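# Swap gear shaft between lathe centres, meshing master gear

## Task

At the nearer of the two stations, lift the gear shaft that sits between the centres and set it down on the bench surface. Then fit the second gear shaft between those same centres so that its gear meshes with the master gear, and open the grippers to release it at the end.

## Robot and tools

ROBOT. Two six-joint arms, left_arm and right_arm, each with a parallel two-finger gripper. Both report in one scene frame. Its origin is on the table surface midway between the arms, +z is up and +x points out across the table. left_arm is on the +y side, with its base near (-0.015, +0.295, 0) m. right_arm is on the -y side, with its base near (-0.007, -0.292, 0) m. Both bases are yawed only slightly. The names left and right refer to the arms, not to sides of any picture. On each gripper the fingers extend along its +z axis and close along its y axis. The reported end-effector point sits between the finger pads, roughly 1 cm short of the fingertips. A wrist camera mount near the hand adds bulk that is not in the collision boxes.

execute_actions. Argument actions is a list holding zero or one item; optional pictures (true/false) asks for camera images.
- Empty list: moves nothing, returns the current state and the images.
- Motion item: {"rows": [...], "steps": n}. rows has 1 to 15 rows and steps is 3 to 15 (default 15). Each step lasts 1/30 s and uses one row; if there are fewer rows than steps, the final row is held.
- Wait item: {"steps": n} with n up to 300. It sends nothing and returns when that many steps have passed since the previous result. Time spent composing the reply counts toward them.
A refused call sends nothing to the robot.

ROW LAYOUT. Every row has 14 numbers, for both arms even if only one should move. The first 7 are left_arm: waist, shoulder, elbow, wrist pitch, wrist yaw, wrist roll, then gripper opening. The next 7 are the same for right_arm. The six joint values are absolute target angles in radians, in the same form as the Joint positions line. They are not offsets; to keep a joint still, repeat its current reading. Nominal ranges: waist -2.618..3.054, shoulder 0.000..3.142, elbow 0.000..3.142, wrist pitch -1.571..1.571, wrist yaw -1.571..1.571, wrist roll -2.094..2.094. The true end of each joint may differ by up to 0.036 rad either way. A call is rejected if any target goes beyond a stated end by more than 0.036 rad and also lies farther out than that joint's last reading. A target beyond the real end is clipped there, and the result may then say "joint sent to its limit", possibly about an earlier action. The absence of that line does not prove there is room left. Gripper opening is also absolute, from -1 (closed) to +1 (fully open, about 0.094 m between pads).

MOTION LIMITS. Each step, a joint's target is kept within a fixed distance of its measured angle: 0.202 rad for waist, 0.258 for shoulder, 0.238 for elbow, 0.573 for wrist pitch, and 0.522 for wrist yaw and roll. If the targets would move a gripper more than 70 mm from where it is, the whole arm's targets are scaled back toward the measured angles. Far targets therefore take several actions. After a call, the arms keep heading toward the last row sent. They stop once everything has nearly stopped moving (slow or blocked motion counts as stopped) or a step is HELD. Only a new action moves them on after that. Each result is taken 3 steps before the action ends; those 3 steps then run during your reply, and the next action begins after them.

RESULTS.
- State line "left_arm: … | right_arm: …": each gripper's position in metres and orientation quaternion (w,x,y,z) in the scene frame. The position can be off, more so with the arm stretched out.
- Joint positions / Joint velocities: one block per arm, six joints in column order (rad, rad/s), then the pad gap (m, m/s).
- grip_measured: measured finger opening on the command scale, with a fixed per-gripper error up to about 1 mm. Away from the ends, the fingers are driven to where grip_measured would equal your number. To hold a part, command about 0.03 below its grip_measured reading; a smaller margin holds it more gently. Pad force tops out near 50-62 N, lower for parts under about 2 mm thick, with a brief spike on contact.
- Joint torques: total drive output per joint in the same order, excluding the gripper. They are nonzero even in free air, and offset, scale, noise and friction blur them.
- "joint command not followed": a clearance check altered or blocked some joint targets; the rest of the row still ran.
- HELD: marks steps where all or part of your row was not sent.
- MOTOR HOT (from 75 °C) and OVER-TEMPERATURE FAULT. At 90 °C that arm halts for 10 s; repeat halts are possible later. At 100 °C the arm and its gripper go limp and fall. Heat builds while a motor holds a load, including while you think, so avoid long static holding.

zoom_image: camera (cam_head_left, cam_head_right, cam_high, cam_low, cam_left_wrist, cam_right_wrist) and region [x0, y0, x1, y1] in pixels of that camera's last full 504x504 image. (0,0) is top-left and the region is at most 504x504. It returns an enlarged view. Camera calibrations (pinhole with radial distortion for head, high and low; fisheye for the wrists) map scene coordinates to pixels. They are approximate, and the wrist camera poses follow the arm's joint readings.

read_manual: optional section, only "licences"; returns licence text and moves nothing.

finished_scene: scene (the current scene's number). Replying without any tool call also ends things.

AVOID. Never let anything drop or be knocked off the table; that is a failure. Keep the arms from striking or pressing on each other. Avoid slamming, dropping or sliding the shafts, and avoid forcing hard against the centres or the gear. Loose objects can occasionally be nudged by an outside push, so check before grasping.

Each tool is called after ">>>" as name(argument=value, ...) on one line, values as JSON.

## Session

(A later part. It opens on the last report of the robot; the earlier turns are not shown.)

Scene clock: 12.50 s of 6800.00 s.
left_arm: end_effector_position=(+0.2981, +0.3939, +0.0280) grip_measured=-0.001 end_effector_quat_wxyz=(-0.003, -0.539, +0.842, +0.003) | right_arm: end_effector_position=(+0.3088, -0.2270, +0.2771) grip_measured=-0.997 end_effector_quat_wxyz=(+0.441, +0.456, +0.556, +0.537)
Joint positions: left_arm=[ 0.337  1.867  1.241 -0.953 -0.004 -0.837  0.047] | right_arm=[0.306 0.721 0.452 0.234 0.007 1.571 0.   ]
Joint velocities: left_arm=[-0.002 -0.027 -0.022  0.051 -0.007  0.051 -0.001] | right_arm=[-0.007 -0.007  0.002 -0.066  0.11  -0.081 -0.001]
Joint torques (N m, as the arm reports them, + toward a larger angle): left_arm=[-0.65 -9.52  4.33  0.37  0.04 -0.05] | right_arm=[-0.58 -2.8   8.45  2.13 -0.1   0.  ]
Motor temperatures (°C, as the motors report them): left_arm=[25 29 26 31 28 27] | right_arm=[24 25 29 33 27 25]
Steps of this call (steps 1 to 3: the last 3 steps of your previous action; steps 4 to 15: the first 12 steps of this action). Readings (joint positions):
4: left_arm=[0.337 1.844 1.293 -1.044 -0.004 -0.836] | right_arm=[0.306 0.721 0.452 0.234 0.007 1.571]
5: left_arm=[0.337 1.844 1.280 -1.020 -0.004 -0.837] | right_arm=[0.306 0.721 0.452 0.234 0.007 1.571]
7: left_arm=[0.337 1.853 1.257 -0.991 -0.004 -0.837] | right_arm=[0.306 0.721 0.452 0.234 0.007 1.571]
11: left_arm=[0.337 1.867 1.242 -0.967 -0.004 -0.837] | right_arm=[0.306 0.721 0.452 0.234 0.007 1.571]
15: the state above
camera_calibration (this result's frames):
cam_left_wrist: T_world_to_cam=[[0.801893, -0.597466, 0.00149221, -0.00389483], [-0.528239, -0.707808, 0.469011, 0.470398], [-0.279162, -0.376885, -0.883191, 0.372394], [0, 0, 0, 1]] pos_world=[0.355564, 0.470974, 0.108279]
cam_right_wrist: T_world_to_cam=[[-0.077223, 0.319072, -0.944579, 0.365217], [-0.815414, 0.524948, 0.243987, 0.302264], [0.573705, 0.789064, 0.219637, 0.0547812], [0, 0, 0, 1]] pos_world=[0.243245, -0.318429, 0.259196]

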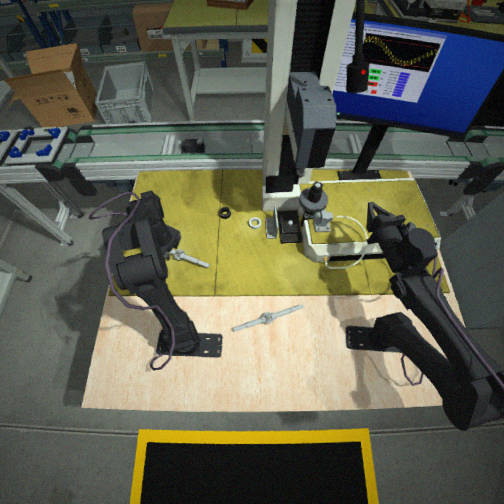

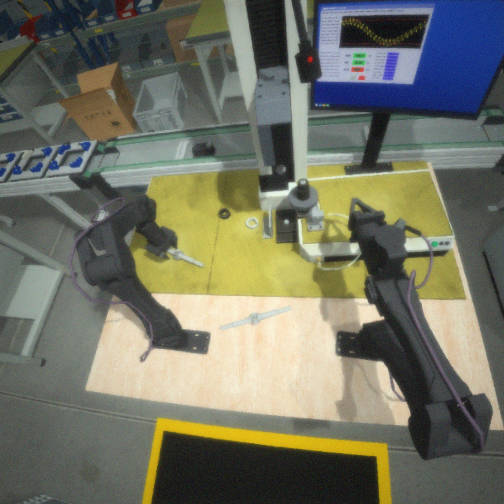

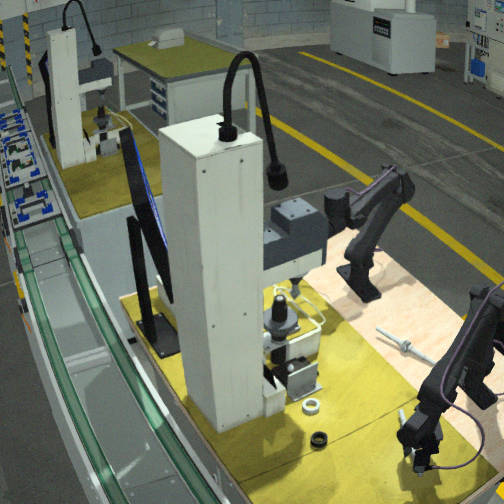

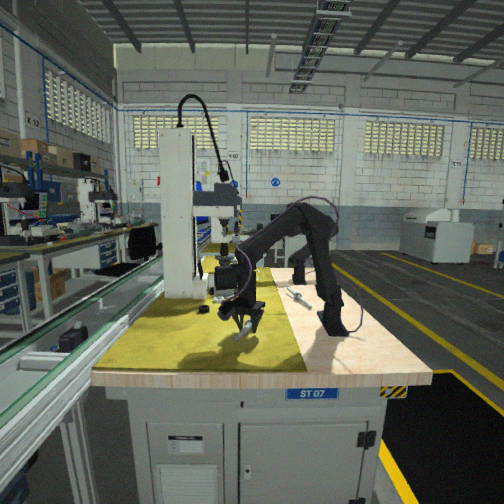

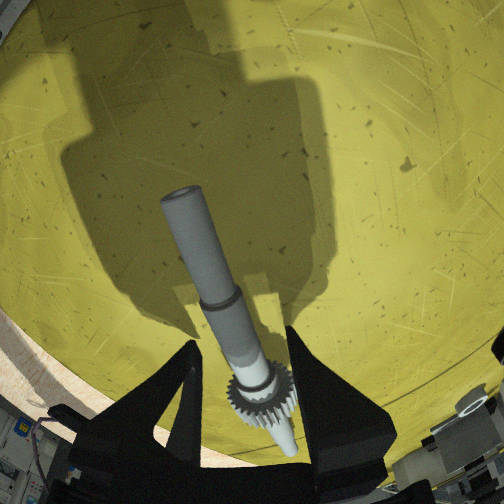

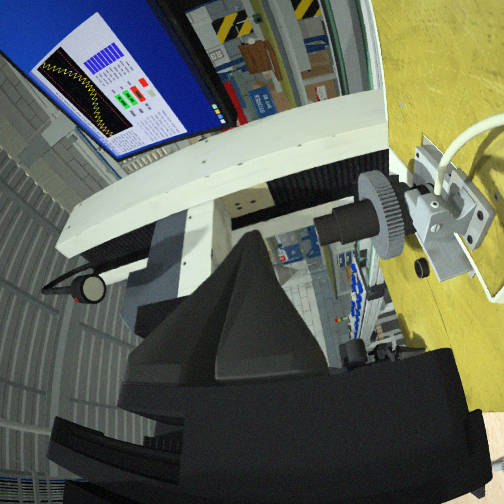

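>>> execute_actions(actions=[{"rows":[[0.37,1.915,1.23,-0.9,0,-0.82,0,0.3,0.7,0.45,0.25,0,1.57,-1]]}])

>>> execute_actions(actions=[{"rows":[[0.37,1.915,1.23,-0.9,0,-0.82,-1,0.3,0.7,0.45,0.25,0,1.57,-1]],"steps":10}])

>>> execute_actions(actions=[{"rows":[[0.37,1.4,1.3,-1.2,0,0,-1,0.3,0.7,0.45,0.25,0,1.57,-1]]}])

>>> execute_actions(actions=[{"rows":[[0.0,1.2,0.9,0.3,0,0,-1,0.3,0.7,0.45,0.25,0,1.57,-1]]}])

>>> execute_actions(actions=[{"steps":15}])

>>> execute_actions(actions=[{"rows":[[-0.62,1.5,0.74,1.05,0,0,-1,0.3,0.7,0.45,0.25,0,1.57,-1]]}])

>>> execute_actions(actions=[{"steps":25}], pictures=true)

Scene clock: 13.07 s of 6800.00 s.
left_arm: end_effector_position=(+0.3010, +0.4022, +0.0209) grip_measured=-0.001 end_effector_quat_wxyz=(-0.000, -0.546, +0.838, -0.001) | right_arm: end_effector_position=(+0.3088, -0.2270, +0.2771) grip_measured=-0.997 end_effector_quat_wxyz=(+0.441, +0.456, +0.556, +0.537)
Joint positions: left_arm=[ 0.362  1.889  1.241 -0.922  0.003 -0.827  0.047] | right_arm=[0.306 0.721 0.452 0.234 0.007 1.571 0.   ]
Joint velocities: left_arm=[ 0.012  0.007 -0.017 -0.022  0.051 -0.037  0.001] | right_arm=[-0.012 -0.017 -0.007  0.022 -0.022 -0.007 -0.   ]
Joint torques (N m, as the arm reports them, + toward a larger angle): left_arm=[ 0.66 -8.26  4.35  0.5  -0.02  0.13] | right_arm=[-0.56 -2.79  8.46  2.14 -0.1   0.  ]
Motor temperatures (°C, as the motors report them): left_arm=[25 29 26 31 28 27] | right_arm=[24 25 30 33 27 25]
Steps of this call (steps 1 to 3: the last 3 steps of your previous action; steps 4 to 5: the robot went on to your last target; steps 6 to 17: the first 12 steps of this action). Readings (joint positions):
6: left_arm=[0.339 1.869 1.241 -0.944 -0.004 -0.836] | right_arm=[0.306 0.721 0.452 0.234 0.007 1.571]
7: left_arm=[0.343 1.874 1.241 -0.938 -0.003 -0.834] | right_arm=[0.306 0.721 0.452 0.234 0.007 1.571]
9: left_arm=[0.355 1.888 1.241 -0.928 -0.003 -0.831] | right_arm=[0.306 0.721 0.452 0.234 0.007 1.571]
13: left_arm=[0.362 1.889 1.241 -0.922 0.003 -0.828] | right_arm=[0.306 0.721 0.452 0.234 0.007 1.571]
17: the state above

Scene clock: 13.40 s of 6800.00 s.
left_arm: end_effector_position=(+0.3042, +0.4030, +0.0209) grip_measured=-0.656 end_effector_quat_wxyz=(+0.006, -0.544, +0.839, -0.004) | right_arm: end_effector_position=(+0.3088, -0.2270, +0.2771) grip_measured=-0.997 end_effector_quat_wxyz=(+0.441, +0.456, +0.556, +0.537)
Joint positions: left_arm=[ 0.362  1.889  1.241 -0.909  0.005 -0.824  0.016] | right_arm=[0.306 0.721 0.452 0.234 0.007 1.571 0.   ]
Joint velocities: left_arm=[ 0.012  0.002  0.002  0.037 -0.007  0.037 -0.   ] | right_arm=[-0.007 -0.007 -0.002  0.007  0.007  0.007 -0.001]
Joint torques (N m, as the arm reports them, + toward a larger angle): left_arm=[ 0.68 -8.29  4.37  0.34 -0.07  0.05] | right_arm=[-0.58 -2.78  8.44  2.13 -0.1   0.  ]
Motor temperatures (°C, as the motors report them): left_arm=[25 29 26 31 28 27] | right_arm=[24 25 30 33 27 25]
Steps of this call (steps 1 to 3: the last 3 steps of your previous action; steps 4 to 10: the first 7 steps of this action). Readings (joint positions):
4: left_arm=[0.362 1.889 1.241 -0.920 0.004 -0.827] | right_arm=[0.306 0.721 0.452 0.234 0.007 1.571]
5: left_arm=[0.362 1.889 1.241 -0.915 0.004 -0.827] | right_arm=[0.306 0.721 0.452 0.234 0.007 1.571]
7: left_arm=[0.362 1.889 1.241 -0.911 0.004 -0.824] | right_arm=[0.306 0.721 0.452 0.234 0.007 1.571]
10: the state above

Scene clock: 13.90 s of 6800.00 s.
left_arm: end_effector_position=(+0.2680, +0.3918, +0.1674) grip_measured=-0.656 end_effector_quat_wxyz=(+0.143, -0.221, +0.965, +0.015) | right_arm: end_effector_position=(+0.3088, -0.2270, +0.2771) grip_measured=-0.997 end_effector_quat_wxyz=(+0.441, +0.456, +0.556, +0.537)
Joint positions: left_arm=[ 0.362  1.411  1.276 -1.147 -0.001 -0.124  0.016] | right_arm=[0.306 0.721 0.452 0.234 0.007 1.571 0.   ]
Joint velocities: left_arm=[ 0.007 -0.554  0.242 -0.403  0.022  0.74  -0.001] | right_arm=[-0.017  0.002  0.002  0.022 -0.022 -0.051 -0.001]
Joint torques (N m, as the arm reports them, + toward a larger angle): left_arm=[ 0.7  -4.    6.31  0.82  0.01  0.07] | right_arm=[-0.56 -2.8   8.47  2.13 -0.11  0.01]
Motor temperatures (°C, as the motors report them): left_arm=[25 29 26 31 28 27] | right_arm=[24 25 30 34 27 25]
Steps of this call (steps 1 to 3: the last 3 steps of your previous action; steps 4 to 15: the first 12 steps of this action). Readings (joint positions):
4: left_arm=[0.362 1.877 1.242 -0.917 0.006 -0.777] | right_arm=[0.306 0.721 0.452 0.234 0.007 1.571]
5: left_arm=[0.362 1.856 1.242 -0.941 0.002 -0.705] | right_arm=[0.306 0.721 0.452 0.234 0.007 1.571]
7: left_arm=[0.362 1.781 1.242 -0.999 -0.001 -0.563] | right_arm=[0.306 0.721 0.452 0.234 0.007 1.571]
11: left_arm=[0.362 1.572 1.244 -1.079 -0.001 -0.297] | right_arm=[0.306 0.721 0.452 0.234 0.007 1.571]
15: the state above

Scene clock: 14.40 s of 6800.00 s.
left_arm: end_effector_position=(+0.3579, +0.2819, +0.1720) grip_measured=-0.656 end_effector_quat_wxyz=(+0.417, +0.009, +0.909, -0.015) | right_arm: end_effector_position=(+0.3088, -0.2270, +0.2771) grip_measured=-0.997 end_effector_quat_wxyz=(+0.441, +0.456, +0.556, +0.537)
Joint positions: left_arm=[ 0.004  1.244  0.867 -0.333  0.01  -0.017  0.016] | right_arm=[0.306 0.721 0.452 0.234 0.007 1.571 0.   ]
Joint velocities: left_arm=[-0.007  0.002 -0.022  1.429 -0.081 -0.081 -0.001] | right_arm=[ 0.022 -0.022 -0.017 -0.051 -0.007  0.051 -0.001]
Joint torques (N m, as the arm reports them, + toward a larger angle): left_arm=[-0.26 -7.57  7.66  2.58 -0.09  0.06] | right_arm=[-0.58 -2.78  8.46  2.14 -0.1   0.01]
Motor temperatures (°C, as the motors report them): left_arm=[25 29 26 31 28 27] | right_arm=[24 25 30 34 27 25]
Steps of this call (steps 1 to 3: the last 3 steps of your previous action; steps 4 to 15: the first 12 steps of this action). Readings (joint positions):
4: left_arm=[0.338 1.373 1.239 -1.105 -0.017 -0.056] | right_arm=[0.306 0.721 0.452 0.234 0.007 1.571]
5: left_arm=[0.286 1.324 1.152 -0.983 -0.040 -0.042] | right_arm=[0.306 0.721 0.452 0.234 0.007 1.571]
7: left_arm=[0.149 1.252 0.995 -0.773 -0.036 -0.028] | right_arm=[0.306 0.721 0.452 0.234 0.007 1.571]
11: left_arm=[0.008 1.244 0.876 -0.523 0.010 -0.021] | right_arm=[0.306 0.721 0.452 0.234 0.007 1.571]
15: the state above

Scene clock: 14.90 s of 6800.00 s.
left_arm: end_effector_position=(+0.4126, +0.2802, +0.2816) grip_measured=-0.656 end_effector_quat_wxyz=(+0.628, +0.013, +0.778, -0.016) | right_arm: end_effector_position=(+0.3088, -0.2270, +0.2771) grip_measured=-0.997 end_effector_quat_wxyz=(+0.441, +0.456, +0.556, +0.537)
Joint positions: left_arm=[ 0.004  1.244  0.867  0.164  0.01  -0.008  0.016] | right_arm=[0.306 0.721 0.452 0.234 0.007 1.571 0.   ]
Joint velocities: left_arm=[-0.007 -0.002  0.007  0.3   -0.007 -0.051 -0.   ] | right_arm=[ 0.012 -0.007 -0.007  0.007  0.007 -0.022  0.001]
Joint torques (N m, as the arm reports them, + toward a larger angle): left_arm=[-0.35 -9.19  8.71  3.18 -0.11  0.08] | right_arm=[-0.58 -2.78  8.45  2.13 -0.11  0.01]
Motor temperatures (°C, as the motors report them): left_arm=[25 29 26 32 28 27] | right_arm=[24 25 30 34 27 25]
Kept back: nothing.
Steps of this call (steps 1 to 3: the last 3 steps of your previous action; steps 4 to 15: the robot went on to your last target). Readings (joint positions):
1: left_arm=[0.004 1.244 0.867 -0.283 0.010 -0.016] | right_arm=[0.306 0.721 0.452 0.234 0.007 1.571]
2: left_arm=[0.004 1.244 0.867 -0.234 0.010 -0.016] | right_arm=[0.306 0.721 0.452 0.234 0.007 1.571]
4: left_arm=[0.004 1.244 0.867 -0.141 0.010 -0.014] | right_arm=[0.306 0.721 0.452 0.234 0.007 1.571]
8: left_arm=[0.004 1.244 0.867 0.017 0.010 -0.011] | right_arm=[0.306 0.721 0.452 0.234 0.007 1.571]
15: the state above

Scene clock: 15.30 s of 6800.00 s.
left_arm: end_effector_position=(+0.3824, +0.0499, +0.1910) grip_measured=-0.656 end_effector_quat_wxyz=(+0.616, +0.208, +0.740, -0.173) | right_arm: end_effector_position=(+0.3088, -0.2270, +0.2771) grip_measured=-0.997 end_effector_quat_wxyz=(+0.441, +0.456, +0.556, +0.537)
Joint positions: left_arm=[-0.521  1.561  0.7    0.679 -0.007 -0.001  0.016] | right_arm=[0.306 0.721 0.452 0.234 0.007 1.571 0.   ]
Joint velocities: left_arm=[-0.999  0.007 -0.066  0.286  0.139  0.037  0.001] | right_arm=[ 0.002  0.007 -0.002  0.037 -0.051 -0.022  0.   ]
Joint torques (N m, as the arm reports them, + toward a larger angle): left_arm=[  1.19 -11.29   7.88   4.    -0.15   0.01] | right_arm=[-0.57 -2.77  8.46  2.14 -0.1   0.01]
Motor temperatures (°C, as the motors report them): left_arm=[25 29 26 32 28 27] | right_arm=[24 25 30 34 27 25]
Steps of this call (steps 1 to 12: the first 12 steps of this action). Readings (joint positions):
1: left_arm=[-0.013 1.261 0.853 0.214 -0.005 -0.007] | right_arm=[0.306 0.721 0.452 0.234 0.007 1.571]
2: left_arm=[-0.045 1.295 0.835 0.306 -0.027 -0.002] | right_arm=[0.306 0.721 0.452 0.234 0.007 1.571]
4: left_arm=[-0.140 1.401 0.801 0.487 -0.036 -0.001] | right_arm=[0.306 0.721 0.452 0.234 0.007 1.571]
8: left_arm=[-0.351 1.540 0.731 0.649 -0.023 -0.001] | right_arm=[0.306 0.721 0.452 0.234 0.007 1.571]
12: the state above

Scene clock: 16.13 s of 6800.00 s.
left_arm: end_effector_position=(+0.3574, +0.0073, +0.2508) grip_measured=-0.656 end_effector_quat_wxyz=(+0.688, +0.224, +0.648, -0.238) | right_arm: end_effector_position=(+0.3088, -0.2270, +0.2771) grip_measured=-0.997 end_effector_quat_wxyz=(+0.441, +0.456, +0.556, +0.537)
Joint positions: left_arm=[-0.619  1.561  0.699  0.922  0.011 -0.002  0.016] | right_arm=[0.306 0.721 0.452 0.234 0.007 1.571 0.   ]
Joint velocities: left_arm=[ 0.012  0.002 -0.002 -0.022 -0.051 -0.007  0.   ] | right_arm=[-0.012  0.002  0.027 -0.066  0.037  0.022 -0.   ]
Joint torques (N m, as the arm reports them, + toward a larger angle): left_arm=[ -0.13 -13.21   8.44   3.42  -0.12   0.04] | right_arm=[-0.58 -2.8   8.45  2.14 -0.1   0.01]
Motor temperatures (°C, as the motors report them): left_arm=[25 29 26 33 28 27] | right_arm=[24 25 30 34 27 25]
Kept back: nothing.
Steps of this call (steps 1 to 3: the last 3 steps of your previous action; steps 4 to 25: the robot went on to your last target). Readings (joint positions):
1: left_arm=[-0.552 1.561 0.699 0.693 -0.002 -0.001] | right_arm=[0.306 0.721 0.452 0.234 0.007 1.571]
2: left_arm=[-0.578 1.561 0.699 0.712 0.004 -0.001] | right_arm=[0.306 0.721 0.452 0.234 0.007 1.571]
4: left_arm=[-0.609 1.561 0.699 0.760 0.012 -0.001] | right_arm=[0.306 0.721 0.452 0.234 0.007 1.571]
8: left_arm=[-0.619 1.561 0.699 0.843 0.013 -0.001] | right_arm=[0.306 0.721 0.452 0.234 0.007 1.571]
25: the state above
camera_calibration (this result's frames):
cam_left_wrist: T_world_to_cam=[[-0.601649, -0.771713, -0.206103, 0.272215], [-0.209828, 0.401662, -0.891426, 0.342889], [0.770708, -0.493079, -0.403586, -0.0546231], [0, 0, 0, 1]] pos_world=[0.277824, 0.0454129, 0.339719]
cam_right_wrist: T_world_to_cam=[[-0.077223, 0.319072, -0.944579, 0.365217], [-0.815414, 0.524948, 0.243987, 0.302264], [0.573705, 0.789064, 0.219637, 0.0547812], [0, 0, 0, 1]] pos_world=[0.243245, -0.318429, 0.259196]

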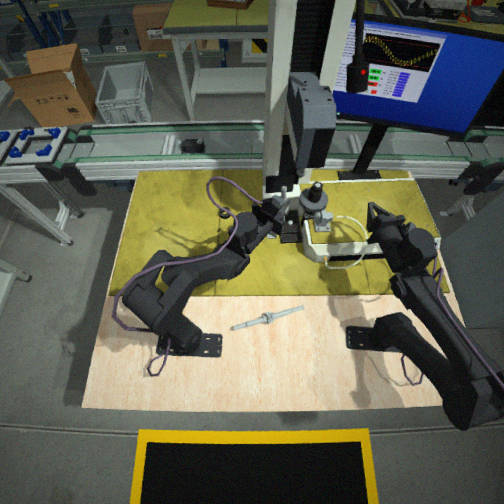

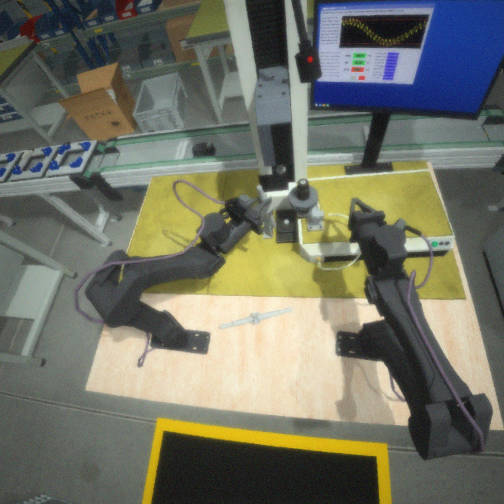

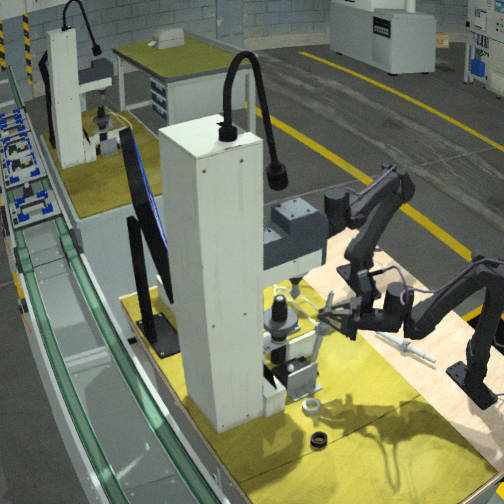

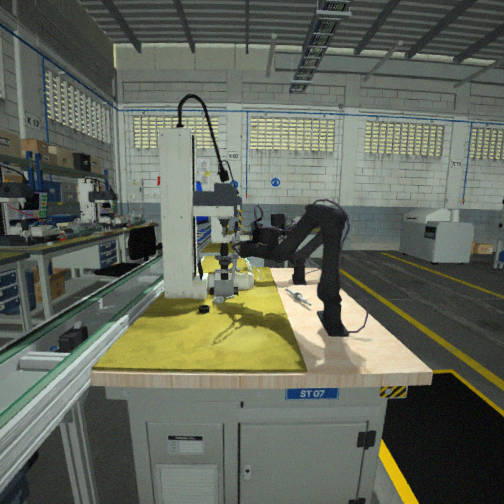

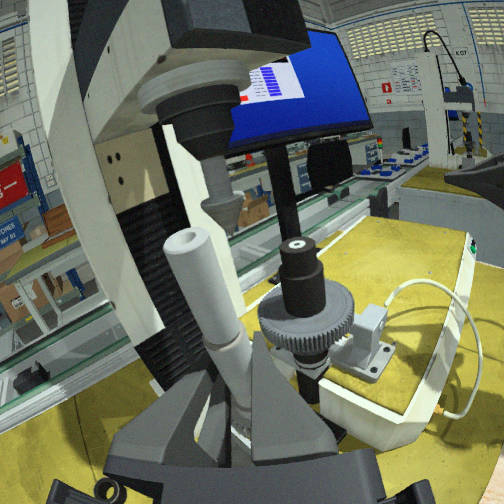

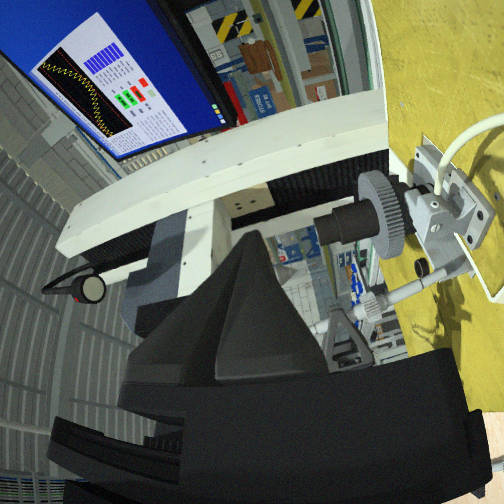

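>>> execute_actions(actions=[{"rows":[[-0.625,1.75,0.96,1.05,0,0,-1,0.3,0.7,0.45,0.25,0,1.57,-1]]}])

>>> execute_actions(actions=[{"steps":8}], pictures=true)

>>> zoom_image(camera="cam_high", region=[240,270,370,400])

>>> zoom_image(camera="cam_right_wrist", region=[304,150,504,350])

Scene clock: 16.67 s of 6800.00 s.
left_arm: end_effector_position=(+0.4032, -0.0275, +0.2463) grip_measured=-0.656 end_effector_quat_wxyz=(+0.690, +0.222, +0.646, -0.238) | right_arm: end_effector_position=(+0.3088, -0.2270, +0.2771) grip_measured=-0.997 end_effector_quat_wxyz=(+0.441, +0.456, +0.556, +0.537)
Joint positions: left_arm=[-0.619  1.781  0.918  0.93   0.01  -0.002  0.016] | right_arm=[0.306 0.721 0.452 0.234 0.007 1.571 0.   ]
Joint velocities: left_arm=[-0.012 -0.002  0.012  0.022 -0.051  0.007 -0.   ] | right_arm=[ 0.007  0.002  0.012  0.007 -0.095 -0.007 -0.   ]
Joint torques (N m, as the arm reports them, + toward a larger angle): left_arm=[ -0.56 -13.28   8.5    3.31  -0.11   0.04] | right_arm=[-0.55 -2.79  8.45  2.14 -0.11  0.01]
Motor temperatures (°C, as the motors report them): left_arm=[25 29 26 33 28 27] | right_arm=[24 25 30 34 27 25]
Steps of this call (steps 1 to 4: the robot went on to your last target; steps 5 to 16: the first 12 steps of this action). Readings (joint positions):
5: left_arm=[-0.619 1.582 0.720 0.922 0.011 -0.002] | right_arm=[0.306 0.721 0.452 0.234 0.007 1.571]
6: left_arm=[-0.619 1.633 0.777 0.923 0.011 -0.002] | right_arm=[0.306 0.721 0.452 0.234 0.007 1.571]
8: left_arm=[-0.619 1.738 0.887 0.933 0.010 -0.002] | right_arm=[0.306 0.721 0.452 0.234 0.007 1.571]
12: left_arm=[-0.619 1.781 0.918 0.929 0.010 -0.002] | right_arm=[0.306 0.721 0.452 0.234 0.007 1.571]
16: the state above

Scene clock: 16.93 s of 6800.00 s.
left_arm: end_effector_position=(+0.4032, -0.0275, +0.2463) grip_measured=-0.656 end_effector_quat_wxyz=(+0.690, +0.222, +0.646, -0.238) | right_arm: end_effector_position=(+0.3088, -0.2270, +0.2771) grip_measured=-0.997 end_effector_quat_wxyz=(+0.441, +0.456, +0.556, +0.537)
Joint positions: left_arm=[-0.619  1.781  0.918  0.93   0.01  -0.002  0.016] | right_arm=[0.306 0.721 0.452 0.234 0.007 1.571 0.   ]
Joint velocities: left_arm=[ 0.022 -0.017 -0.017  0.022 -0.037  0.037 -0.   ] | right_arm=[ 0.007  0.002  0.002 -0.037  0.037  0.007 -0.001]
Joint torques (N m, as the arm reports them, + toward a larger angle): left_arm=[ -0.56 -13.16   8.32   3.3   -0.12   0.03] | right_arm=[-0.57 -2.79  8.46  2.13 -0.11  0.02]
Motor temperatures (°C, as the motors report them): left_arm=[25 29 26 33 28 27] | right_arm=[24 25 30 34 27 25]
Kept back: nothing.
Steps of this call (steps 1 to 3: the last 3 steps of your previous action; steps 4 to 8: the robot went on to your last target). Readings (joint positions):
1: left_arm=[-0.619 1.781 0.918 0.930 0.010 -0.002] | right_arm=[0.306 0.721 0.452 0.234 0.007 1.571]
2: left_arm=[-0.619 1.781 0.918 0.930 0.010 -0.002] | right_arm=[0.306 0.721 0.452 0.234 0.007 1.571]
4: left_arm=[-0.619 1.781 0.918 0.930 0.010 -0.002] | right_arm=[0.306 0.721 0.452 0.234 0.007 1.571]
8: the state above
camera_calibration (this result's frames):
cam_left_wrist: T_world_to_cam=[[-0.599715, -0.773224, -0.206072, 0.271103], [-0.205731, 0.397849, -0.894087, 0.36145], [0.773315, -0.493802, -0.397672, -0.111402], [0, 0, 0, 1]] pos_world=[0.323095, 0.0108103, 0.334733]
cam_right_wrist: T_world_to_cam=[[-0.077223, 0.319072, -0.944579, 0.365217], [-0.815414, 0.524948, 0.243987, 0.302264], [0.573705, 0.789064, 0.219637, 0.0547812], [0, 0, 0, 1]] pos_world=[0.243245, -0.318429, 0.259196]

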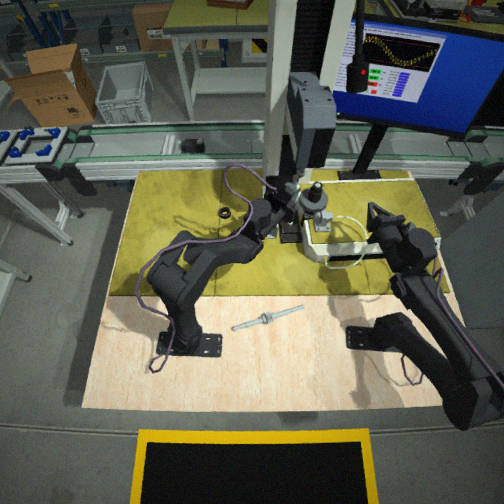

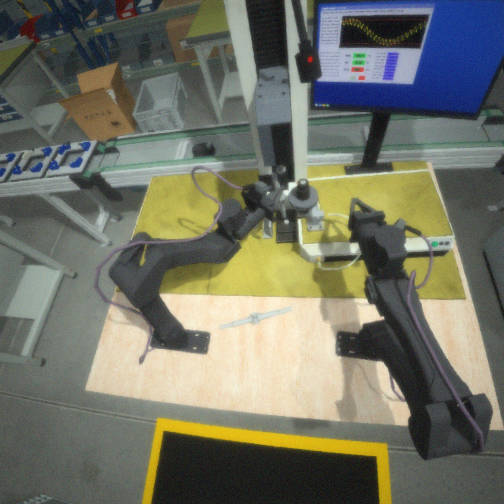

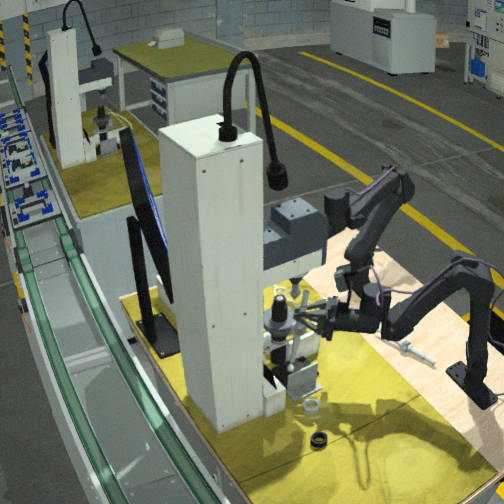

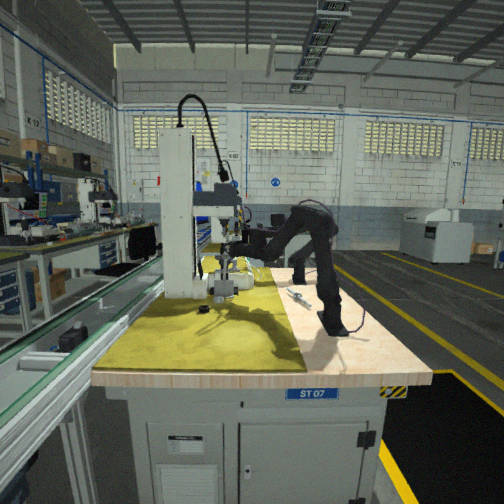

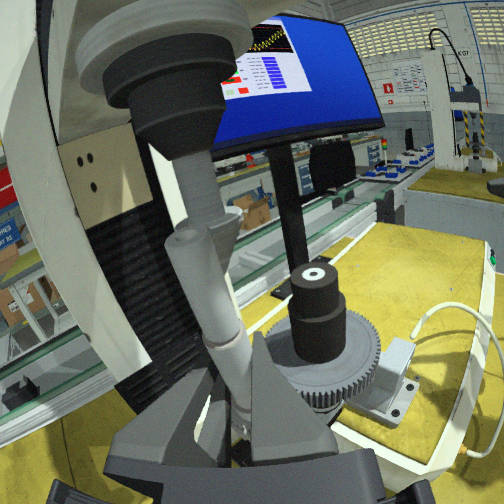

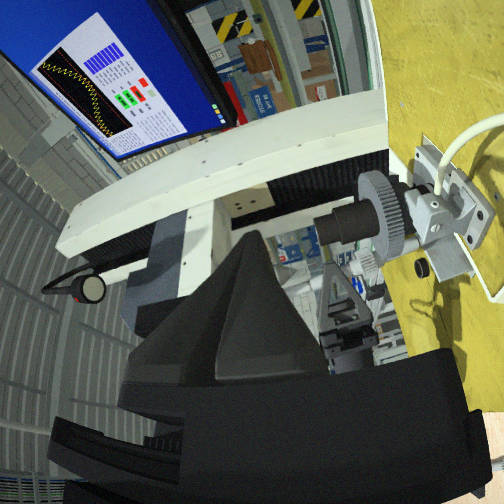

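Region (240, 270, 370, 400) of cam_high's 504x504 image, scaled by 3.877, with more detail than that image has.

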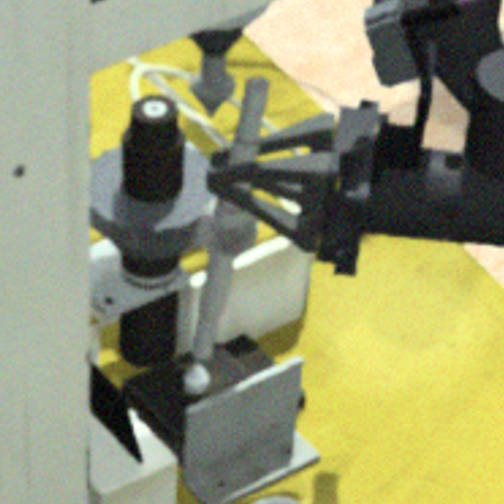

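Region (304, 150, 504, 350) of cam_right_wrist's 504x504 image, scaled by 2.520, with more detail than that image has.

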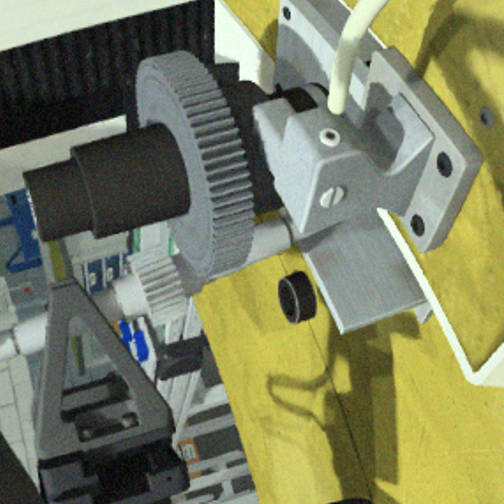

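Aligned. Lower straight.

>>> execute_actions(actions=[{"rows":[[-0.632,1.81,0.93,1.12,0,0,-1,0.61,1.2,0.66,0.58,0,1.57,-1]]}])

>>> execute_actions(actions=[{"steps":10}], pictures=true)

>>> zoom_image(camera="cam_high", region=[240,270,370,400])

Scene clock: 17.47 s of 6800.00 s.
left_arm: end_effector_position=(+0.4074, -0.0308, +0.2342) grip_measured=-0.656 end_effector_quat_wxyz=(+0.692, +0.222, +0.644, -0.239) | right_arm: end_effector_position=(+0.3562, -0.0891, +0.2736) grip_measured=-0.997 end_effector_quat_wxyz=(+0.349, +0.367, +0.624, +0.596)
Joint positions: left_arm=[-0.619  1.833  0.918  0.988  0.01  -0.002  0.016] | right_arm=[ 0.608  1.217  0.65   0.52  -0.004  1.572  0.   ]
Joint velocities: left_arm=[-0.007 -0.002 -0.012 -0.051  0.007  0.022 -0.001] | right_arm=[-0.007  0.002 -0.002  0.286 -0.007 -0.11   0.001]
Joint torques (N m, as the arm reports them, + toward a larger angle): left_arm=[ -1.17 -12.8    6.47   3.36  -0.11   0.04] | right_arm=[-0.01 -5.79  9.23  2.18  0.03 -0.03]
Motor temperatures (°C, as the motors report them): left_arm=[25 29 26 34 28 27] | right_arm=[24 25 30 34 27 25]
Steps of this call (steps 1 to 4: the robot went on to your last target; steps 5 to 16: the first 12 steps of this action). Readings (joint positions):
5: left_arm=[-0.619 1.786 0.918 0.938 0.010 -0.002] | right_arm=[0.325 0.742 0.464 0.249 0.018 1.571]
6: left_arm=[-0.619 1.794 0.918 0.956 0.010 -0.002] | right_arm=[0.366 0.797 0.495 0.282 0.022 1.571]
8: left_arm=[-0.619 1.812 0.918 0.978 0.010 -0.002] | right_arm=[0.470 0.936 0.573 0.370 0.023 1.571]
12: left_arm=[-0.619 1.832 0.918 0.982 0.010 -0.002] | right_arm=[0.603 1.186 0.659 0.515 -0.002 1.572]
16: the state above

Scene clock: 17.80 s of 6800.00 s.
left_arm: end_effector_position=(+0.4073, -0.0307, +0.2352) grip_measured=-0.656 end_effector_quat_wxyz=(+0.694, +0.221, +0.642, -0.240) | right_arm: end_effector_position=(+0.3564, -0.0890, +0.2837) grip_measured=-0.997 end_effector_quat_wxyz=(+0.356, +0.360, +0.612, +0.608)
Joint positions: left_arm=[-0.619  1.833  0.918  0.993  0.01  -0.002  0.016] | right_arm=[ 0.608  1.217  0.65   0.56  -0.004  1.572  0.   ]
Joint velocities: left_arm=[ 0.002 -0.012 -0.007 -0.022  0.037  0.037 -0.001] | right_arm=[-0.007  0.002  0.012  0.007 -0.022 -0.022 -0.001]
Joint torques (N m, as the arm reports them, + toward a larger angle): left_arm=[ -1.18 -12.82   6.4    3.39  -0.11   0.04] | right_arm=[ 0.18 -5.86  9.18  2.14  0.01 -0.01]
Motor temperatures (°C, as the motors report them): left_arm=[25 29 26 34 28 27] | right_arm=[24 25 30 34 27 25]
Kept back: nothing.
Steps of this call (steps 1 to 3: the last 3 steps of your previous action; steps 4 to 10: the robot went on to your last target). Readings (joint positions):
1: left_arm=[-0.619 1.833 0.918 0.990 0.010 -0.002] | right_arm=[0.608 1.217 0.650 0.530 -0.004 1.572]
2: left_arm=[-0.619 1.833 0.918 0.991 0.010 -0.002] | right_arm=[0.608 1.217 0.650 0.539 -0.004 1.572]
4: left_arm=[-0.619 1.833 0.918 0.992 0.010 -0.002] | right_arm=[0.608 1.217 0.650 0.549 -0.004 1.572]
8: left_arm=[-0.619 1.833 0.918 0.993 0.010 -0.002] | right_arm=[0.608 1.217 0.650 0.559 -0.004 1.572]
10: the state above
camera_calibration (this result's frames):
cam_left_wrist: T_world_to_cam=[[-0.597969, -0.774564, -0.206114, 0.268102], [-0.198137, 0.39202, -0.898366, 0.351405], [0.776643, -0.496357, -0.387886, -0.124354], [0, 0, 0, 1]] pos_world=[0.326521, 0.00818036, 0.322714]
cam_right_wrist: T_world_to_cam=[[-0.149098, 0.294366, -0.943991, 0.354375], [-0.942865, 0.245335, 0.225423, 0.29283], [0.297951, 0.923666, 0.240969, 0.0213633], [0, 0, 0, 1]] pos_world=[0.322571, -0.19589, 0.263368]

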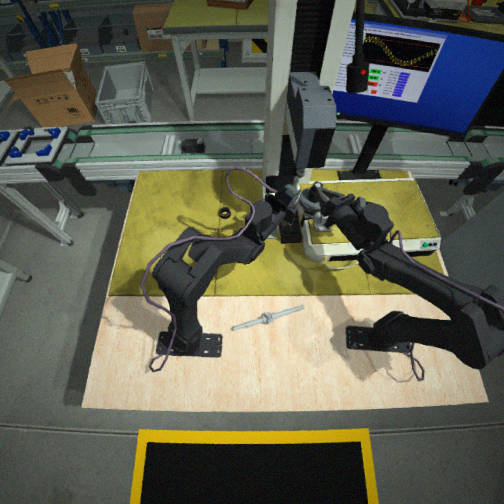

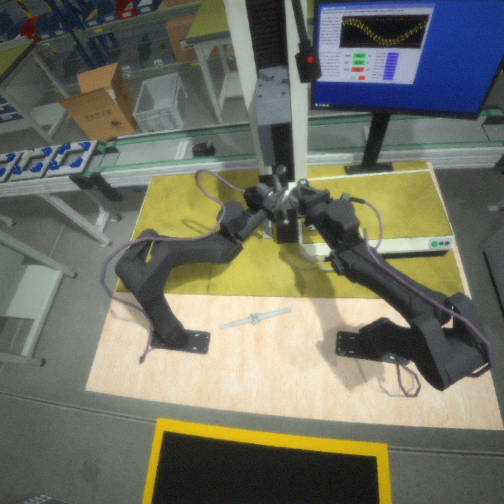

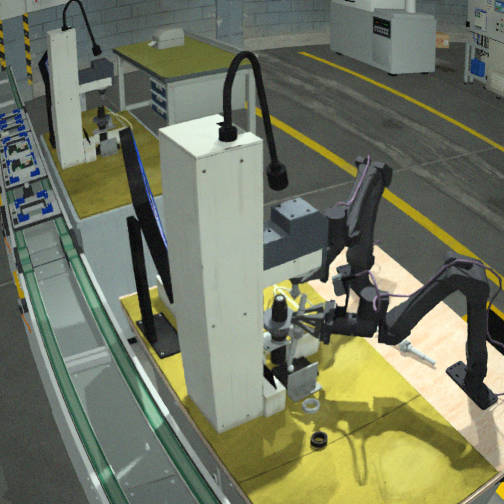

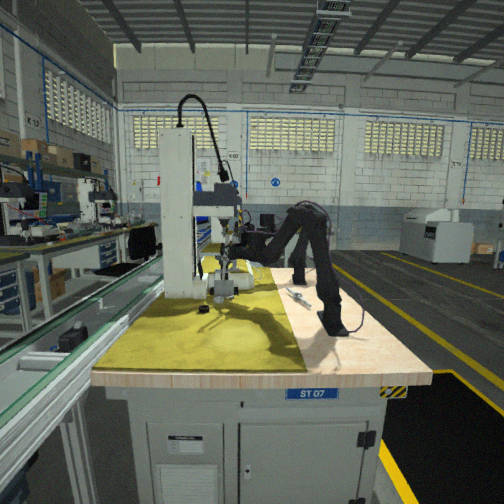

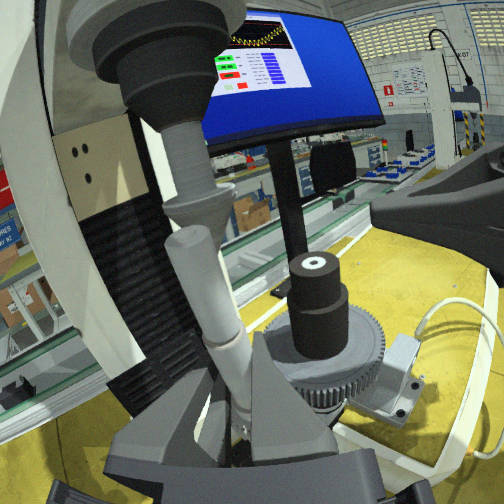

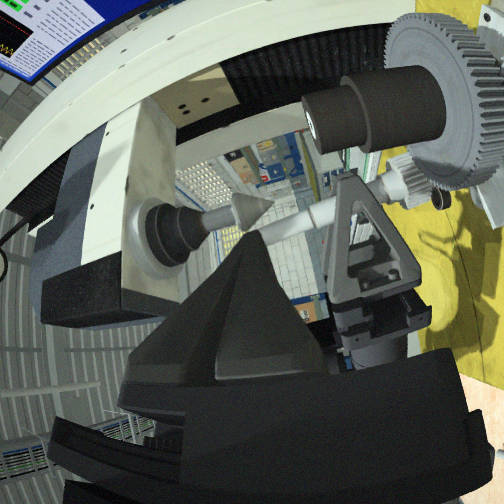

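Region (240, 270, 370, 400) of cam_high's 504x504 image, scaled by 3.877, with more detail than that image has.

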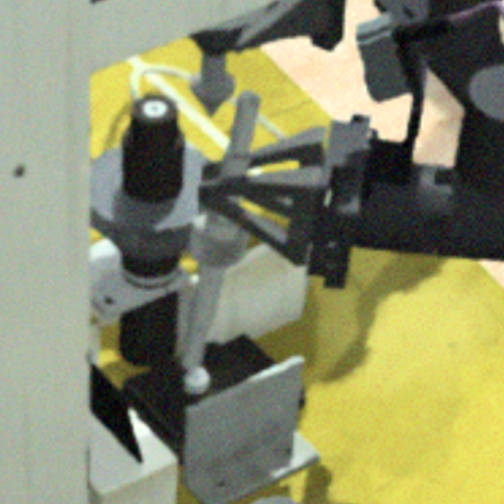

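>>> execute_actions(actions=[{"rows":[[-0.632,1.81,0.93,1.06,0,0,-1,0.61,1.2,0.66,0.58,0,1.57,-1]]}], pictures=true)

>>> zoom_image(camera="cam_high", region=[240,270,370,400])

Scene clock: 18.27 s of 6800.00 s.
left_arm: end_effector_position=(+0.4075, -0.0309, +0.2321) grip_measured=-0.656 end_effector_quat_wxyz=(+0.690, +0.223, +0.646, -0.238) | right_arm: end_effector_position=(+0.3564, -0.0890, +0.2845) grip_measured=-0.997 end_effector_quat_wxyz=(+0.357, +0.359, +0.611, +0.609)
Joint positions: left_arm=[-0.619  1.833  0.918  0.98   0.01  -0.002  0.016] | right_arm=[ 0.608  1.217  0.65   0.564 -0.004  1.572  0.   ]
Joint velocities: left_arm=[-0.002 -0.022  0.002 -0.022 -0.051 -0.037 -0.   ] | right_arm=[-0.017 -0.007 -0.012  0.022  0.037  0.007  0.001]
Joint torques (N m, as the arm reports them, + toward a larger angle): left_arm=[ -1.18 -12.83   6.41   2.9   -0.11   0.03] | right_arm=[ 0.16 -5.86  9.18  2.12  0.01 -0.01]
Motor temperatures (°C, as the motors report them): left_arm=[25 29 26 34 28 27] | right_arm=[24 25 30 34 27 25]
Steps of this call (steps 1 to 2: the robot went on to your last target; steps 3 to 14: the first 12 steps of this action). Readings (joint positions):
3: left_arm=[-0.619 1.833 0.918 0.990 0.010 -0.002] | right_arm=[0.608 1.217 0.650 0.562 -0.004 1.572]
4: left_arm=[-0.619 1.833 0.918 0.987 0.010 -0.002] | right_arm=[0.608 1.217 0.650 0.562 -0.004 1.572]
6: left_arm=[-0.619 1.833 0.918 0.981 0.010 -0.002] | right_arm=[0.608 1.217 0.650 0.563 -0.004 1.572]
10: left_arm=[-0.619 1.833 0.918 0.980 0.010 -0.002] | right_arm=[0.608 1.217 0.650 0.563 -0.004 1.572]
14: the state above
camera_calibration (this result's frames):
cam_left_wrist: T_world_to_cam=[[-0.600027, -0.772985, -0.206062, 0.268334], [-0.207083, 0.398887, -0.893312, 0.351372], [0.772712, -0.493339, -0.399415, -0.121396], [0, 0, 0, 1]] pos_world=[0.327575, 0.00737148, 0.320691]
cam_right_wrist: T_world_to_cam=[[-0.146577, 0.295761, -0.943949, 0.354305], [-0.943464, 0.245004, 0.223267, 0.29346], [0.297305, 0.923308, 0.243128, 0.0207617], [0, 0, 0, 1]] pos_world=[0.322629, -0.195858, 0.263878]

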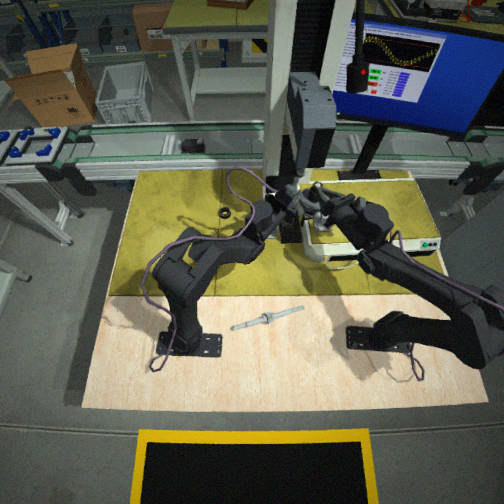

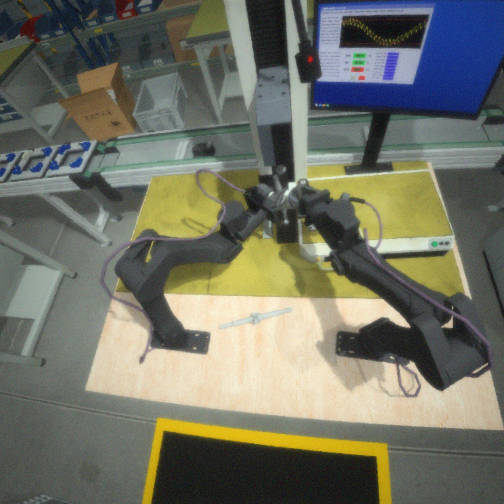

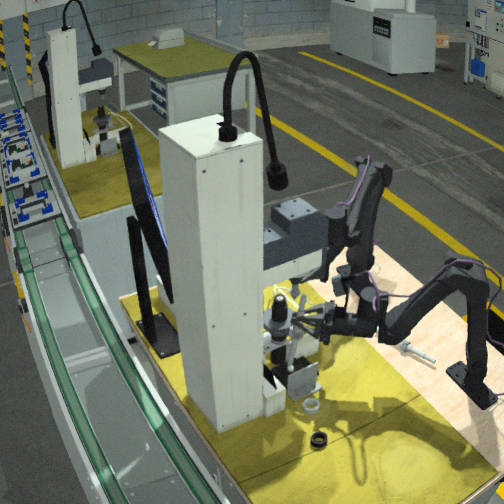

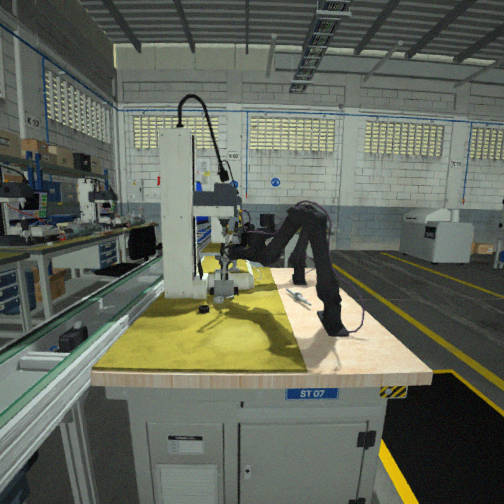

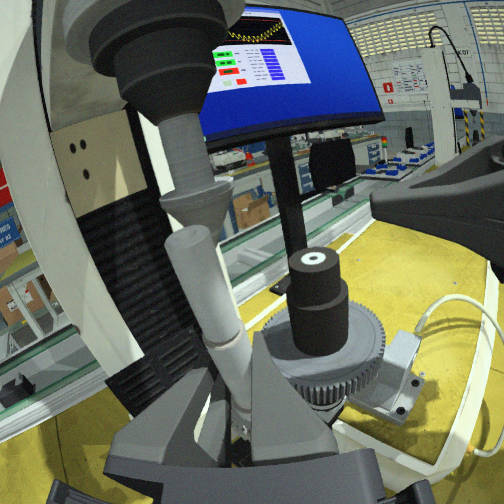

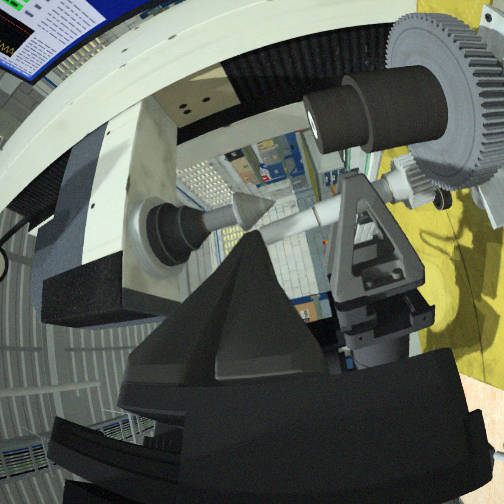

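Region (240, 270, 370, 400) of cam_high's 504x504 image, scaled by 3.877, with more detail than that image has.

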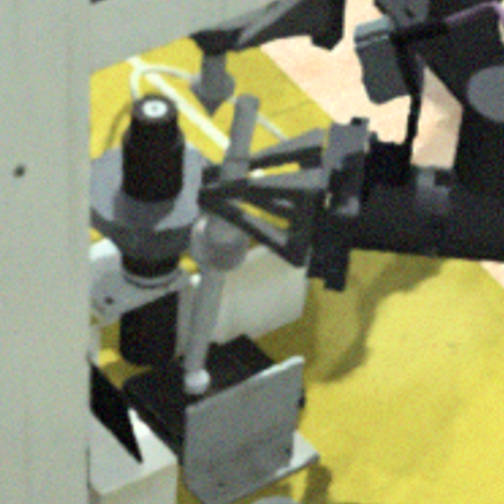

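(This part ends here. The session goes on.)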